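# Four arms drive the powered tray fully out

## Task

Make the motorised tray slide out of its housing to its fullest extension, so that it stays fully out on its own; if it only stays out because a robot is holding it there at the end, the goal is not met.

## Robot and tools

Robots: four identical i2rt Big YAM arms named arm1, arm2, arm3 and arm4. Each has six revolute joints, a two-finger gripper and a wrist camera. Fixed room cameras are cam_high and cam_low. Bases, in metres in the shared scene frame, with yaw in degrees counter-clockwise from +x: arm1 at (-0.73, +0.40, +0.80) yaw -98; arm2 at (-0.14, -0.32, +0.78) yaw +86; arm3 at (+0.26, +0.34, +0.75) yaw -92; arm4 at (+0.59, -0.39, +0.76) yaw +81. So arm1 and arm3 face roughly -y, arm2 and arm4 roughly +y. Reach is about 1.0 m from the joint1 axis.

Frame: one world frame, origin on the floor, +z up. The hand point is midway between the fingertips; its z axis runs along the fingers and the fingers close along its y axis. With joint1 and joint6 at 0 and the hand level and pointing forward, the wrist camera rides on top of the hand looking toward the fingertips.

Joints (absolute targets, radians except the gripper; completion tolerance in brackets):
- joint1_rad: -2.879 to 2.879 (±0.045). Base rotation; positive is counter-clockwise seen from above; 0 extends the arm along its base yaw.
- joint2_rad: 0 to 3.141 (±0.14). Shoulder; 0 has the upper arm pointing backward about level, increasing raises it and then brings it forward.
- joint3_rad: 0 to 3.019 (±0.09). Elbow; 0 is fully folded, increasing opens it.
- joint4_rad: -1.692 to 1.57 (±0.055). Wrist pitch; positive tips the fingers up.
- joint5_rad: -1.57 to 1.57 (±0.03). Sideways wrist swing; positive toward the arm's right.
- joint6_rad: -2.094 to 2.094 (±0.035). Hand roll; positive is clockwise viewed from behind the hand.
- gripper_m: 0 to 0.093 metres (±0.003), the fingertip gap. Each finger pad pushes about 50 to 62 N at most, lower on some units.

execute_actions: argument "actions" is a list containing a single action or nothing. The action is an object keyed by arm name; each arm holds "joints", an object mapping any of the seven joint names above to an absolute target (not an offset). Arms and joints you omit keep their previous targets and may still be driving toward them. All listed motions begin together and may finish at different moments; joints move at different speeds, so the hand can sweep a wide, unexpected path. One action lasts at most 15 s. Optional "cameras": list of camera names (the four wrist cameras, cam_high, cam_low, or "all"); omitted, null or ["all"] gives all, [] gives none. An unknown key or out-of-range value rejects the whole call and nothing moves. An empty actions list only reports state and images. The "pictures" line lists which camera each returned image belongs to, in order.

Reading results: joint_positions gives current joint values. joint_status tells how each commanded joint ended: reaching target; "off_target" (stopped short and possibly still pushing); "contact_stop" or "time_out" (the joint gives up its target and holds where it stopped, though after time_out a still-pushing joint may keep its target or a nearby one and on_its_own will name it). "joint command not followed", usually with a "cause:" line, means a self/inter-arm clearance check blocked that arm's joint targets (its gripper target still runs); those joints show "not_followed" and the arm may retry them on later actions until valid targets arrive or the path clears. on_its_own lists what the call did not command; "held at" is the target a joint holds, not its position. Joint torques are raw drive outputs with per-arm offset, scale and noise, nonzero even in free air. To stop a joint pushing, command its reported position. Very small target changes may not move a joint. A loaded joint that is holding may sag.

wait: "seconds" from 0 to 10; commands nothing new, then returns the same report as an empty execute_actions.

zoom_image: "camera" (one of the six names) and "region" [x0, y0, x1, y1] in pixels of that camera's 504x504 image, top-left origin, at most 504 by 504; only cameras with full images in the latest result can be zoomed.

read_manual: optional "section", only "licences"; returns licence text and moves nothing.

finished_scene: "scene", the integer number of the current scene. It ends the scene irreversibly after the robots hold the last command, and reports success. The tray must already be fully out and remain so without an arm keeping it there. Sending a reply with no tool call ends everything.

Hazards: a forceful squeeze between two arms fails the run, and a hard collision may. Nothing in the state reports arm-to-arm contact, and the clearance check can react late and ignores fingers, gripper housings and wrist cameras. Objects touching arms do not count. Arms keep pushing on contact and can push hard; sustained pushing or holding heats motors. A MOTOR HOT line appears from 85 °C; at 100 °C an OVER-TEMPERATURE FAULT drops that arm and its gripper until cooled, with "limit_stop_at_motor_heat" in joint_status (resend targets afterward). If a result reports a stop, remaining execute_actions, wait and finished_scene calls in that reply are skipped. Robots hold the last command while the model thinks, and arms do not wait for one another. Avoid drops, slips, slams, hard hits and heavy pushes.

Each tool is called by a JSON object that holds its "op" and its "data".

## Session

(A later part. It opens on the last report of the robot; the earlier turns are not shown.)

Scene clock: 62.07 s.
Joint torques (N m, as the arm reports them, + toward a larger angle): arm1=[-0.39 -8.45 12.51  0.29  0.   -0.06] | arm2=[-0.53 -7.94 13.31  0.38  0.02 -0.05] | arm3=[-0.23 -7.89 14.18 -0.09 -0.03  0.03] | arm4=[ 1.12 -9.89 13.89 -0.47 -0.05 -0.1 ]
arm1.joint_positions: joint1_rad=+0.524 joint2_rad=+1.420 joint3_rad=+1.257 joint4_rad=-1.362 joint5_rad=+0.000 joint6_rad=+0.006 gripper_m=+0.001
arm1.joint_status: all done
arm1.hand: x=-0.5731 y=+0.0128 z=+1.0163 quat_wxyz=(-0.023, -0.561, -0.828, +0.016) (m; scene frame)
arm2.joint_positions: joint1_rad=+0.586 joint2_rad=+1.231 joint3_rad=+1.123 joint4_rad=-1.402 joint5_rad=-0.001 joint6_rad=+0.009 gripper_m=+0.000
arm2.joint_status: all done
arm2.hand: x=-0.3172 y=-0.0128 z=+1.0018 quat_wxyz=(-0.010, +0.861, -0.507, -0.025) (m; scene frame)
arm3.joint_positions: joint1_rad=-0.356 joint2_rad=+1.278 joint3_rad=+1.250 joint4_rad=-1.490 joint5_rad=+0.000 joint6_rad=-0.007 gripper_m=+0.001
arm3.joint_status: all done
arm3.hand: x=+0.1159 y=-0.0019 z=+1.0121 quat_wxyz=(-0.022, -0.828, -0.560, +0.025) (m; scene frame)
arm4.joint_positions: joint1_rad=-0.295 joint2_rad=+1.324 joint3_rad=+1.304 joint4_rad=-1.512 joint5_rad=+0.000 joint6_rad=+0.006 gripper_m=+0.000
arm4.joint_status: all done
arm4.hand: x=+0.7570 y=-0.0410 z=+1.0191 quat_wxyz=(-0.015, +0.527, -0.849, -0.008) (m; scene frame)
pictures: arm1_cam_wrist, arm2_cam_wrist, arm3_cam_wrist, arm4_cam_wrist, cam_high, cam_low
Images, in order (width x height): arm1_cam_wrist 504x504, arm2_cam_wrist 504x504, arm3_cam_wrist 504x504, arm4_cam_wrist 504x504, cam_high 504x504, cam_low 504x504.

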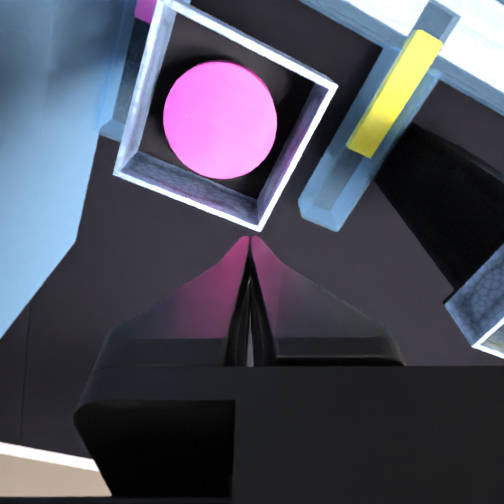

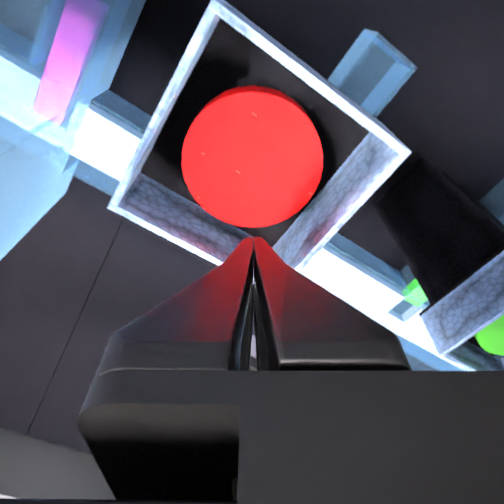

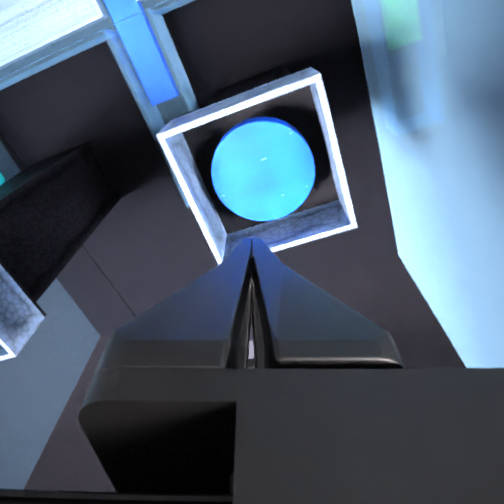

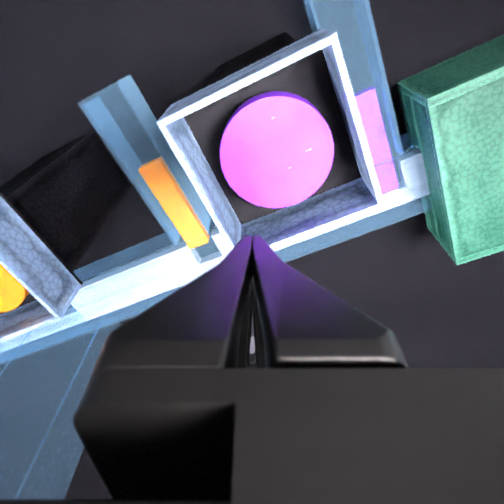

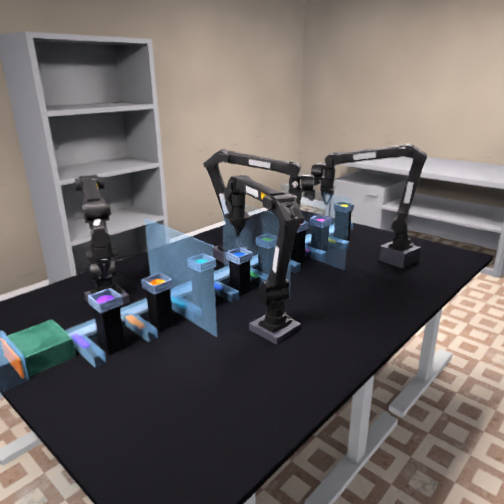

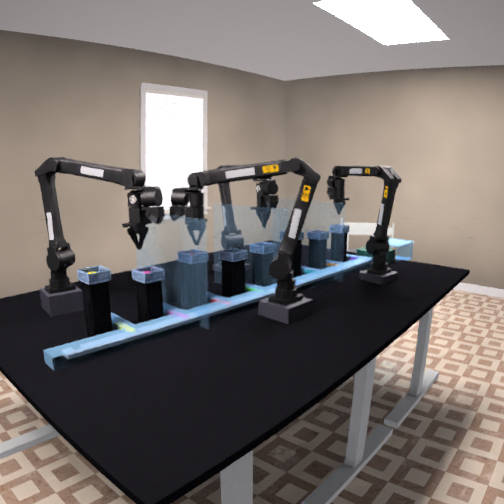

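{"op": "execute_actions", "data": {"actions": [{"arm1":{"joints":{"joint1_rad":0.555,"joint2_rad":1.5,"joint3_rad":1.36,"joint4_rad":-1.33,"joint6_rad":0.5}},"arm2":{"joints":{"joint2_rad":1.3,"joint3_rad":1.24,"joint4_rad":-1.42,"joint6_rad":0.55}},"arm3":{"joints":{"joint1_rad":-0.375,"joint6_rad":-0.3}},"arm4":{"joints":{"joint1_rad":-0.33,"joint6_rad":-0.4,"joint4_rad":-1.46}}}], "cameras": []}}

{"op": "execute_actions", "data": {"actions": [{"arm1":{"joints":{"joint2_rad":1.557,"joint3_rad":1.16,"joint4_rad":-1.12}},"arm2":{"joints":{"joint2_rad":1.32,"joint3_rad":1.05,"joint4_rad":-1.24}},"arm3":{"joints":{"joint2_rad":1.335,"joint3_rad":1.0,"joint4_rad":-1.17}},"arm4":{"joints":{"joint2_rad":1.389,"joint3_rad":1.105,"joint4_rad":-1.23}}}]}}

Scene clock: 76.33 s.
Joint torques (N m, as the arm reports them, + toward a larger angle): arm1=[ 0.08 -9.76 13.27  0.82  0.04  0.04] | arm2=[-0.43 -8.34 14.66  0.51  0.08  0.17] | arm3=[-1.03 -7.86 14.19 -0.09 -0.05 -0.13] | arm4=[  0.6  -10.1   13.97   0.51  -0.08  -0.12]
arm1.joint_positions: joint1_rad=+0.548 joint2_rad=+1.491 joint3_rad=+1.319 joint4_rad=-1.336 joint5_rad=+0.000 joint6_rad=+0.492 gripper_m=+0.001
arm1.joint_status: all done
arm1.hand: x=-0.5512 y=-0.0116 z=+1.0117 quat_wxyz=(-0.034, -0.735, -0.677, +0.013) (m; scene frame)
arm2.joint_positions: joint1_rad=+0.586 joint2_rad=+1.279 joint3_rad=+1.189 joint4_rad=-1.415 joint5_rad=-0.001 joint6_rad=+0.539 gripper_m=+0.000
arm2.joint_status: all done
arm2.hand: x=-0.3272 y=+0.0049 z=+1.0110 quat_wxyz=(-0.004, +0.698, -0.715, -0.030) (m; scene frame)
arm3.joint_positions: joint1_rad=-0.365 joint2_rad=+1.278 joint3_rad=+1.250 joint4_rad=-1.490 joint5_rad=+0.000 joint6_rad=-0.292 gripper_m=+0.001
arm3.joint_status: all done
arm3.hand: x=+0.1128 y=-0.0006 z=+1.0121 quat_wxyz=(-0.018, -0.743, -0.668, +0.028) (m; scene frame)
arm4.joint_positions: joint1_rad=-0.328 joint2_rad=+1.324 joint3_rad=+1.304 joint4_rad=-1.471 joint5_rad=+0.000 joint6_rad=-0.392 gripper_m=+0.000
arm4.joint_status: all done
arm4.hand: x=+0.7730 y=-0.0378 z=+1.0196 quat_wxyz=(-0.036, +0.673, -0.739, -0.012) (m; scene frame)
pictures: none
No camera images: the call's "cameras" was empty. Leave "cameras" out to get every camera's image.

Scene clock: 77.40 s.
Joint torques (N m, as the arm reports them, + toward a larger angle): arm1=[  0.11 -10.25   9.8    1.03   0.04   0.06] | arm2=[-0.47 -8.1   9.44  1.52  0.08  0.15] | arm3=[-1.06 -6.99  9.12  0.98 -0.05 -0.13] | arm4=[ 0.66 -9.06  8.23  0.64 -0.08 -0.11]
arm1.joint_positions: joint1_rad=+0.548 joint2_rad=+1.550 joint3_rad=+1.152 joint4_rad=-1.134 joint5_rad=+0.000 joint6_rad=+0.493 gripper_m=+0.001
arm1.joint_status: all done
arm1.hand: x=-0.5539 y=-0.0055 z=+0.9255 quat_wxyz=(-0.023, -0.735, -0.677, +0.009) (m; scene frame)
arm2.joint_positions: joint1_rad=+0.586 joint2_rad=+1.296 joint3_rad=+1.059 joint4_rad=-1.254 joint5_rad=-0.001 joint6_rad=+0.539 gripper_m=+0.000
arm2.joint_status: all done
arm2.hand: x=-0.3278 y=+0.0053 z=+0.9568 quat_wxyz=(-0.006, +0.698, -0.715, -0.037) (m; scene frame)
arm3.joint_positions: joint1_rad=-0.365 joint2_rad=+1.312 joint3_rad=+1.021 joint4_rad=-1.188 joint5_rad=+0.000 joint6_rad=-0.292 gripper_m=+0.001
arm3.joint_status: all done
arm3.hand: x=+0.1106 y=-0.0082 z=+0.9150 quat_wxyz=(-0.026, -0.743, -0.668, +0.046) (m; scene frame)
arm4.joint_positions: joint1_rad=-0.328 joint2_rad=+1.371 joint3_rad=+1.125 joint4_rad=-1.243 joint5_rad=+0.000 joint6_rad=-0.392 gripper_m=+0.000
arm4.joint_status: all done
arm4.hand: x=+0.7762 y=-0.0320 z=+0.9351 quat_wxyz=(-0.036, +0.673, -0.739, -0.012) (m; scene frame)
pictures: arm1_cam_wrist, arm2_cam_wrist, arm3_cam_wrist, arm4_cam_wrist, cam_high, cam_low
Images, in order (width x height): arm1_cam_wrist 504x504, arm2_cam_wrist 504x504, arm3_cam_wrist 504x504, arm4_cam_wrist 504x504, cam_high 504x504, cam_low 504x504.

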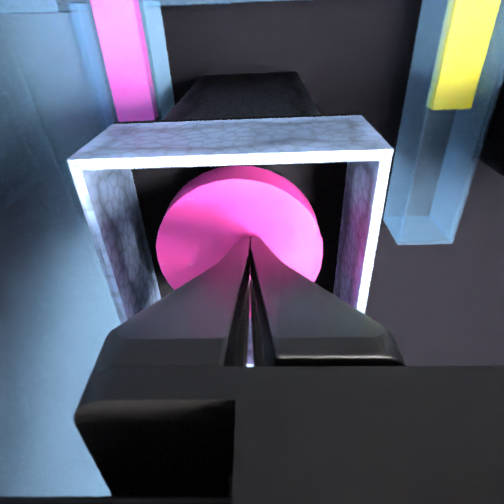

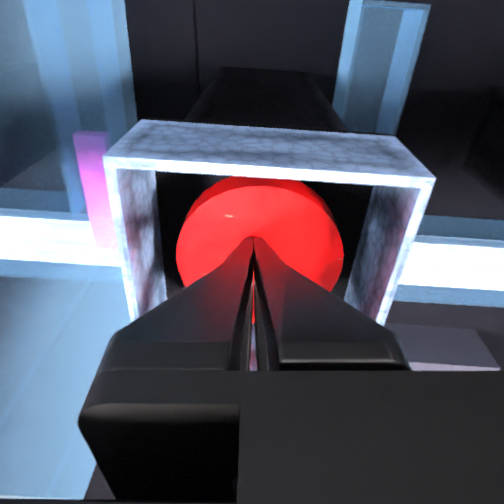

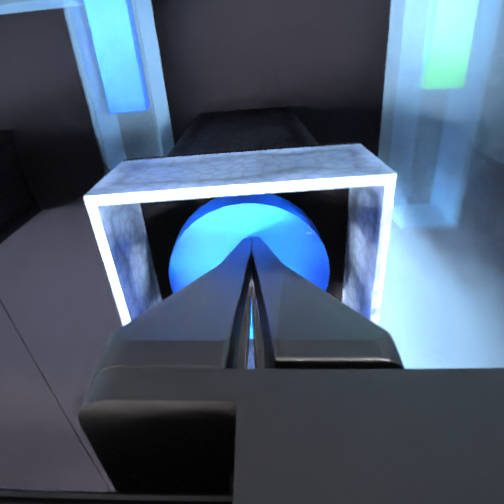

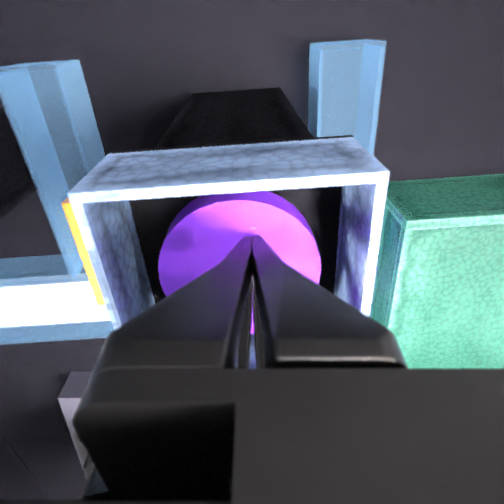

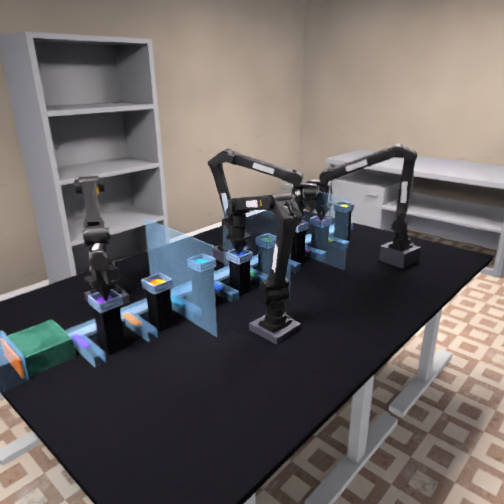

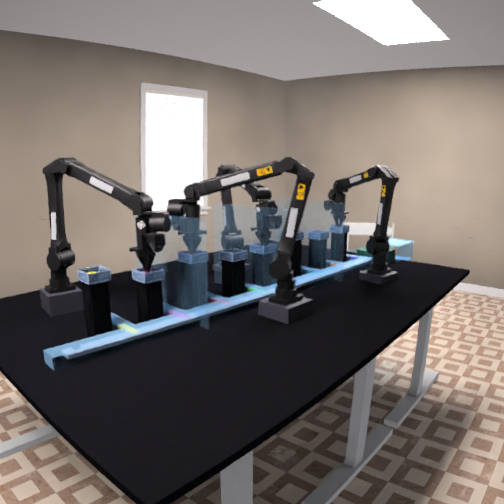

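{"op": "execute_actions", "data": {"actions": [{"arm1":{"joints":{"joint3_rad":1.09}},"arm2":{"joints":{"joint3_rad":1.0}},"arm3":{"joints":{"joint3_rad":0.97}},"arm4":{"joints":{"joint3_rad":1.075}}}], "cameras": []}}

{"op": "wait", "data": {"seconds": 10}}

{"op": "wait", "data": {"seconds": 10}}

Scene clock: 82.07 s.
Joint torques (N m, as the arm reports them, + toward a larger angle): arm1=[ 0.16 -9.03  6.79  0.54  0.06  0.06] | arm2=[-0.42 -8.14  6.6   0.81  0.08  0.15] | arm3=[-1.04 -6.91  7.6   0.41 -0.05 -0.13] | arm4=[ 0.66 -8.85  6.84 -0.07 -0.09 -0.11]
arm1.joint_positions: joint1_rad=+0.548 joint2_rad=+1.537 joint3_rad=+1.118 joint4_rad=-1.120 joint5_rad=+0.000 joint6_rad=+0.493 gripper_m=+0.001
arm1.joint_status: all done
arm1.hand: x=-0.5579 y=+0.0037 z=+0.9186 quat_wxyz=(-0.019, -0.735, -0.677, +0.007) (m; scene frame)
arm2.joint_positions: joint1_rad=+0.586 joint2_rad=+1.296 joint3_rad=+1.043 joint4_rad=-1.240 joint5_rad=-0.001 joint6_rad=+0.540 gripper_m=+0.000
arm2.joint_status: all done
arm2.hand: x=-0.3267 y=+0.0033 z=+0.9508 quat_wxyz=(-0.006, +0.698, -0.715, -0.035) (m; scene frame)
arm3.joint_positions: joint1_rad=-0.365 joint2_rad=+1.311 joint3_rad=+1.008 joint4_rad=-1.172 joint5_rad=+0.000 joint6_rad=-0.292 gripper_m=+0.001
arm3.joint_status: all done
arm3.hand: x=+0.1108 y=-0.0077 z=+0.9109 quat_wxyz=(-0.027, -0.743, -0.667, +0.048) (m; scene frame)
arm4.joint_positions: joint1_rad=-0.328 joint2_rad=+1.369 joint3_rad=+1.109 joint4_rad=-1.228 joint5_rad=+0.000 joint6_rad=-0.393 gripper_m=+0.000
arm4.joint_status: all done
arm4.hand: x=+0.7754 y=-0.0336 z=+0.9301 quat_wxyz=(-0.037, +0.673, -0.739, -0.012) (m; scene frame)
pictures: none
No camera images: the call's "cameras" was empty. Leave "cameras" out to get every camera's image.

Scene clock: 92.07 s.
Joint torques (N m, as the arm reports them, + toward a larger angle): arm1=[ 0.   -8.61  6.73  0.57  0.04  0.07] | arm2=[-0.44 -8.09  6.59  0.82  0.08  0.14] | arm3=[-1.03 -6.89  7.6   0.42 -0.05 -0.13] | arm4=[ 0.7  -8.76  6.85 -0.08 -0.08 -0.11]
arm1.joint_positions: joint1_rad=+0.548 joint2_rad=+1.537 joint3_rad=+1.118 joint4_rad=-1.120 joint5_rad=+0.000 joint6_rad=+0.493 gripper_m=+0.001
arm1.joint_status: all done
arm1.hand: x=-0.5579 y=+0.0037 z=+0.9186 quat_wxyz=(-0.019, -0.735, -0.677, +0.007) (m; scene frame)
arm2.joint_positions: joint1_rad=+0.586 joint2_rad=+1.296 joint3_rad=+1.043 joint4_rad=-1.240 joint5_rad=-0.001 joint6_rad=+0.540 gripper_m=+0.000
arm2.joint_status: all done
arm2.hand: x=-0.3267 y=+0.0033 z=+0.9508 quat_wxyz=(-0.006, +0.698, -0.715, -0.035) (m; scene frame)
arm3.joint_positions: joint1_rad=-0.365 joint2_rad=+1.311 joint3_rad=+1.008 joint4_rad=-1.172 joint5_rad=+0.000 joint6_rad=-0.292 gripper_m=+0.001
arm3.joint_status: all done
arm3.hand: x=+0.1108 y=-0.0077 z=+0.9109 quat_wxyz=(-0.027, -0.743, -0.667, +0.048) (m; scene frame)
arm4.joint_positions: joint1_rad=-0.328 joint2_rad=+1.369 joint3_rad=+1.109 joint4_rad=-1.228 joint5_rad=+0.000 joint6_rad=-0.393 gripper_m=+0.000
arm4.joint_status: all done
arm4.hand: x=+0.7754 y=-0.0336 z=+0.9301 quat_wxyz=(-0.037, +0.673, -0.739, -0.012) (m; scene frame)
wait: 10.00 s; at rest by 0.27 s
pictures: arm1_cam_wrist, arm2_cam_wrist, arm3_cam_wrist, arm4_cam_wrist, cam_high, cam_low
Images, in order (width x height): arm1_cam_wrist 504x504, arm2_cam_wrist 504x504, arm3_cam_wrist 504x504, arm4_cam_wrist 504x504, cam_high 504x504, cam_low 504x504.

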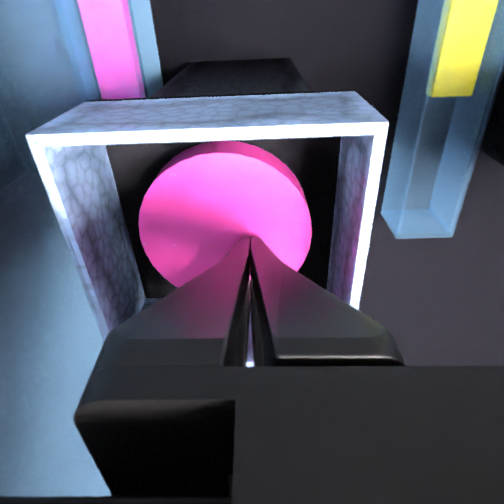

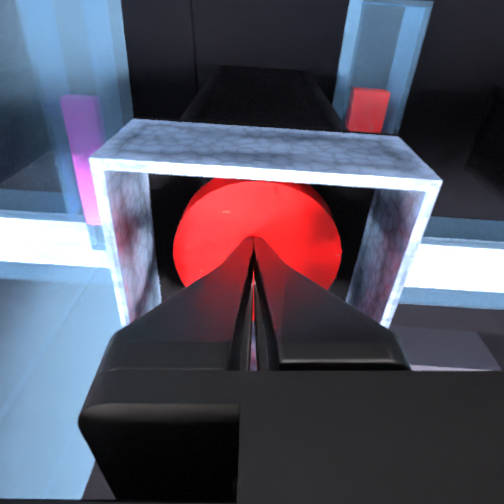

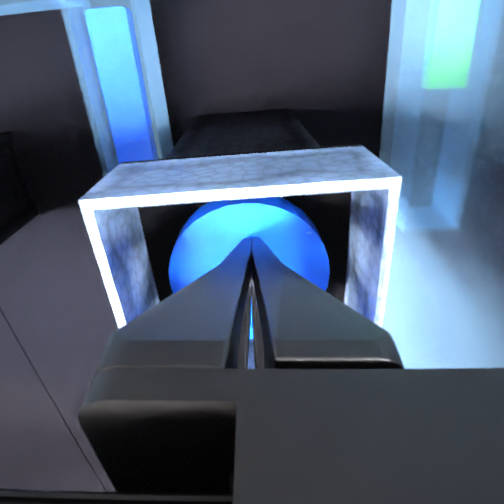

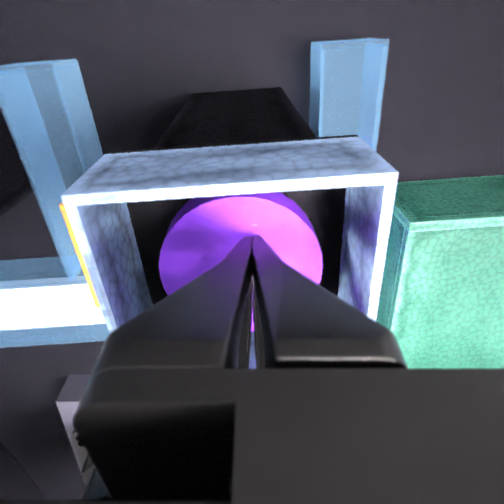

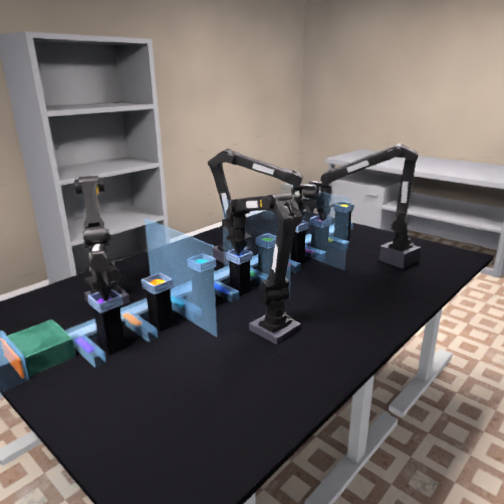

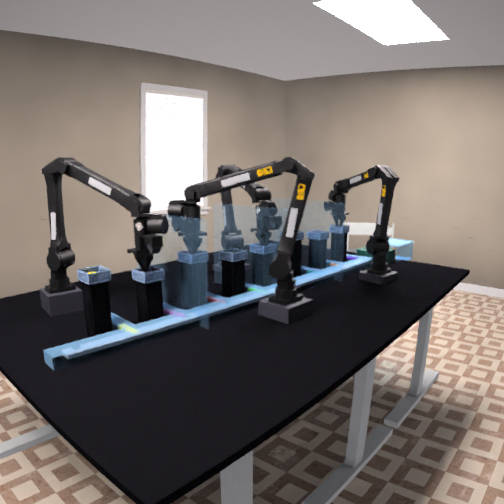

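Scene clock: 102.07 s.
Joint torques (N m, as the arm reports them, + toward a larger angle): arm1=[ 0.12 -8.64  6.73  0.56  0.03  0.06] | arm2=[-0.41 -8.13  6.6   0.82  0.08  0.15] | arm3=[-1.03 -6.82  7.6   0.4  -0.05 -0.13] | arm4=[ 0.6  -8.82  6.84 -0.08 -0.09 -0.11]
arm1.joint_positions: joint1_rad=+0.548 joint2_rad=+1.537 joint3_rad=+1.118 joint4_rad=-1.120 joint5_rad=+0.000 joint6_rad=+0.493 gripper_m=+0.001
arm1.joint_status: all done
arm1.hand: x=-0.5579 y=+0.0037 z=+0.9186 quat_wxyz=(-0.019, -0.735, -0.677, +0.007) (m; scene frame)
arm2.joint_positions: joint1_rad=+0.586 joint2_rad=+1.296 joint3_rad=+1.043 joint4_rad=-1.240 joint5_rad=-0.001 joint6_rad=+0.540 gripper_m=+0.000
arm2.joint_status: all done
arm2.hand: x=-0.3267 y=+0.0033 z=+0.9508 quat_wxyz=(-0.006, +0.698, -0.715, -0.035) (m; scene frame)
arm3.joint_positions: joint1_rad=-0.365 joint2_rad=+1.311 joint3_rad=+1.008 joint4_rad=-1.172 joint5_rad=+0.000 joint6_rad=-0.292 gripper_m=+0.001
arm3.joint_status: all done
arm3.hand: x=+0.1108 y=-0.0077 z=+0.9109 quat_wxyz=(-0.027, -0.743, -0.667, +0.048) (m; scene frame)
arm4.joint_positions: joint1_rad=-0.328 joint2_rad=+1.369 joint3_rad=+1.109 joint4_rad=-1.228 joint5_rad=+0.000 joint6_rad=-0.393 gripper_m=+0.000
arm4.joint_status: all done
arm4.hand: x=+0.7754 y=-0.0336 z=+0.9301 quat_wxyz=(-0.037, +0.673, -0.739, -0.012) (m; scene frame)
wait: 10.00 s; at rest by 0.27 s
pictures: arm1_cam_wrist, arm2_cam_wrist, arm3_cam_wrist, arm4_cam_wrist, cam_high, cam_low
Images, in order (width x height): arm1_cam_wrist 504x504, arm2_cam_wrist 504x504, arm3_cam_wrist 504x504, arm4_cam_wrist 504x504, cam_high 504x504, cam_low 504x504.

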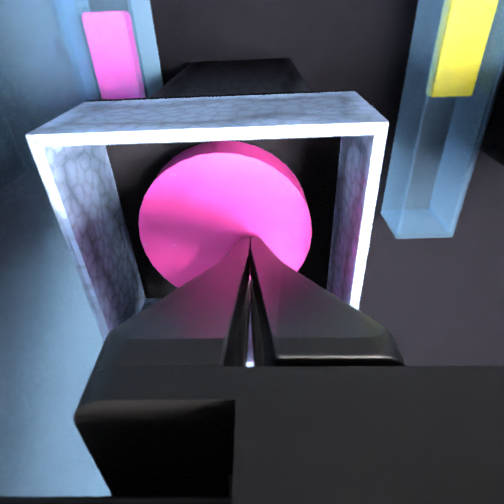

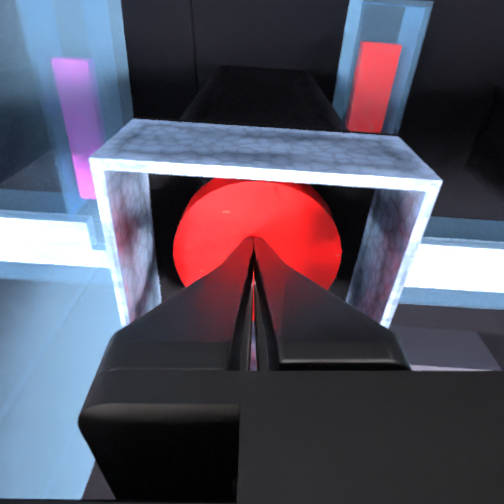

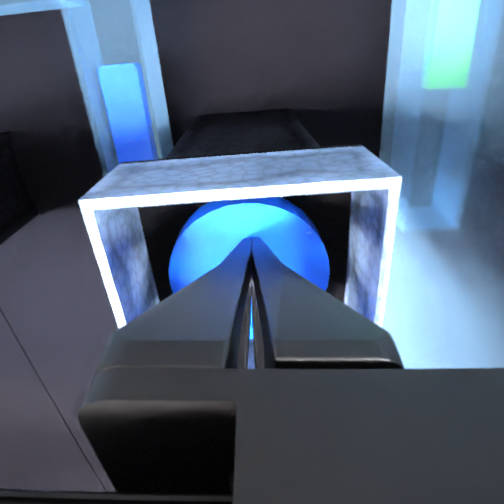

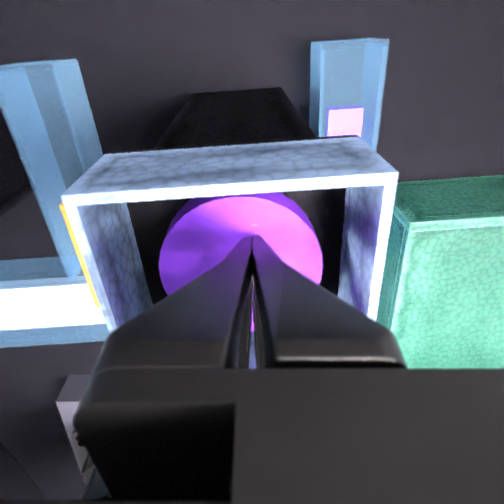

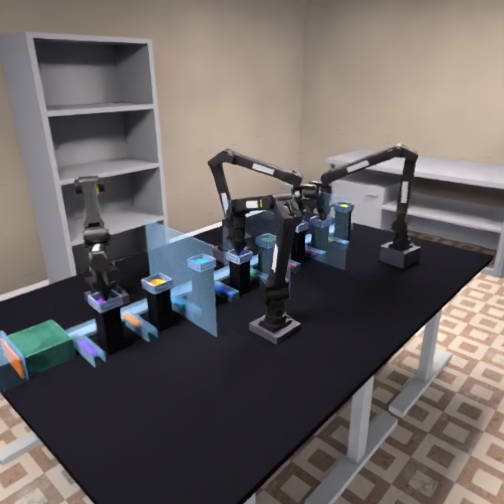

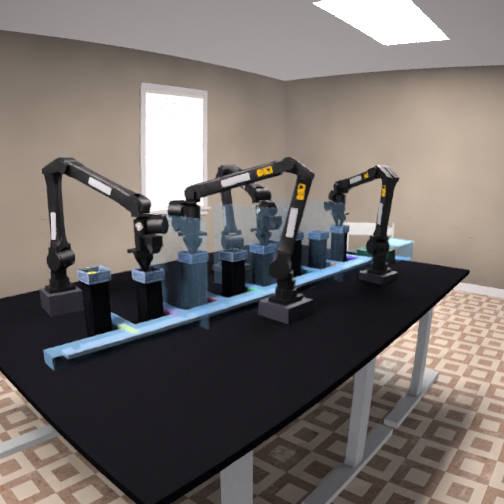

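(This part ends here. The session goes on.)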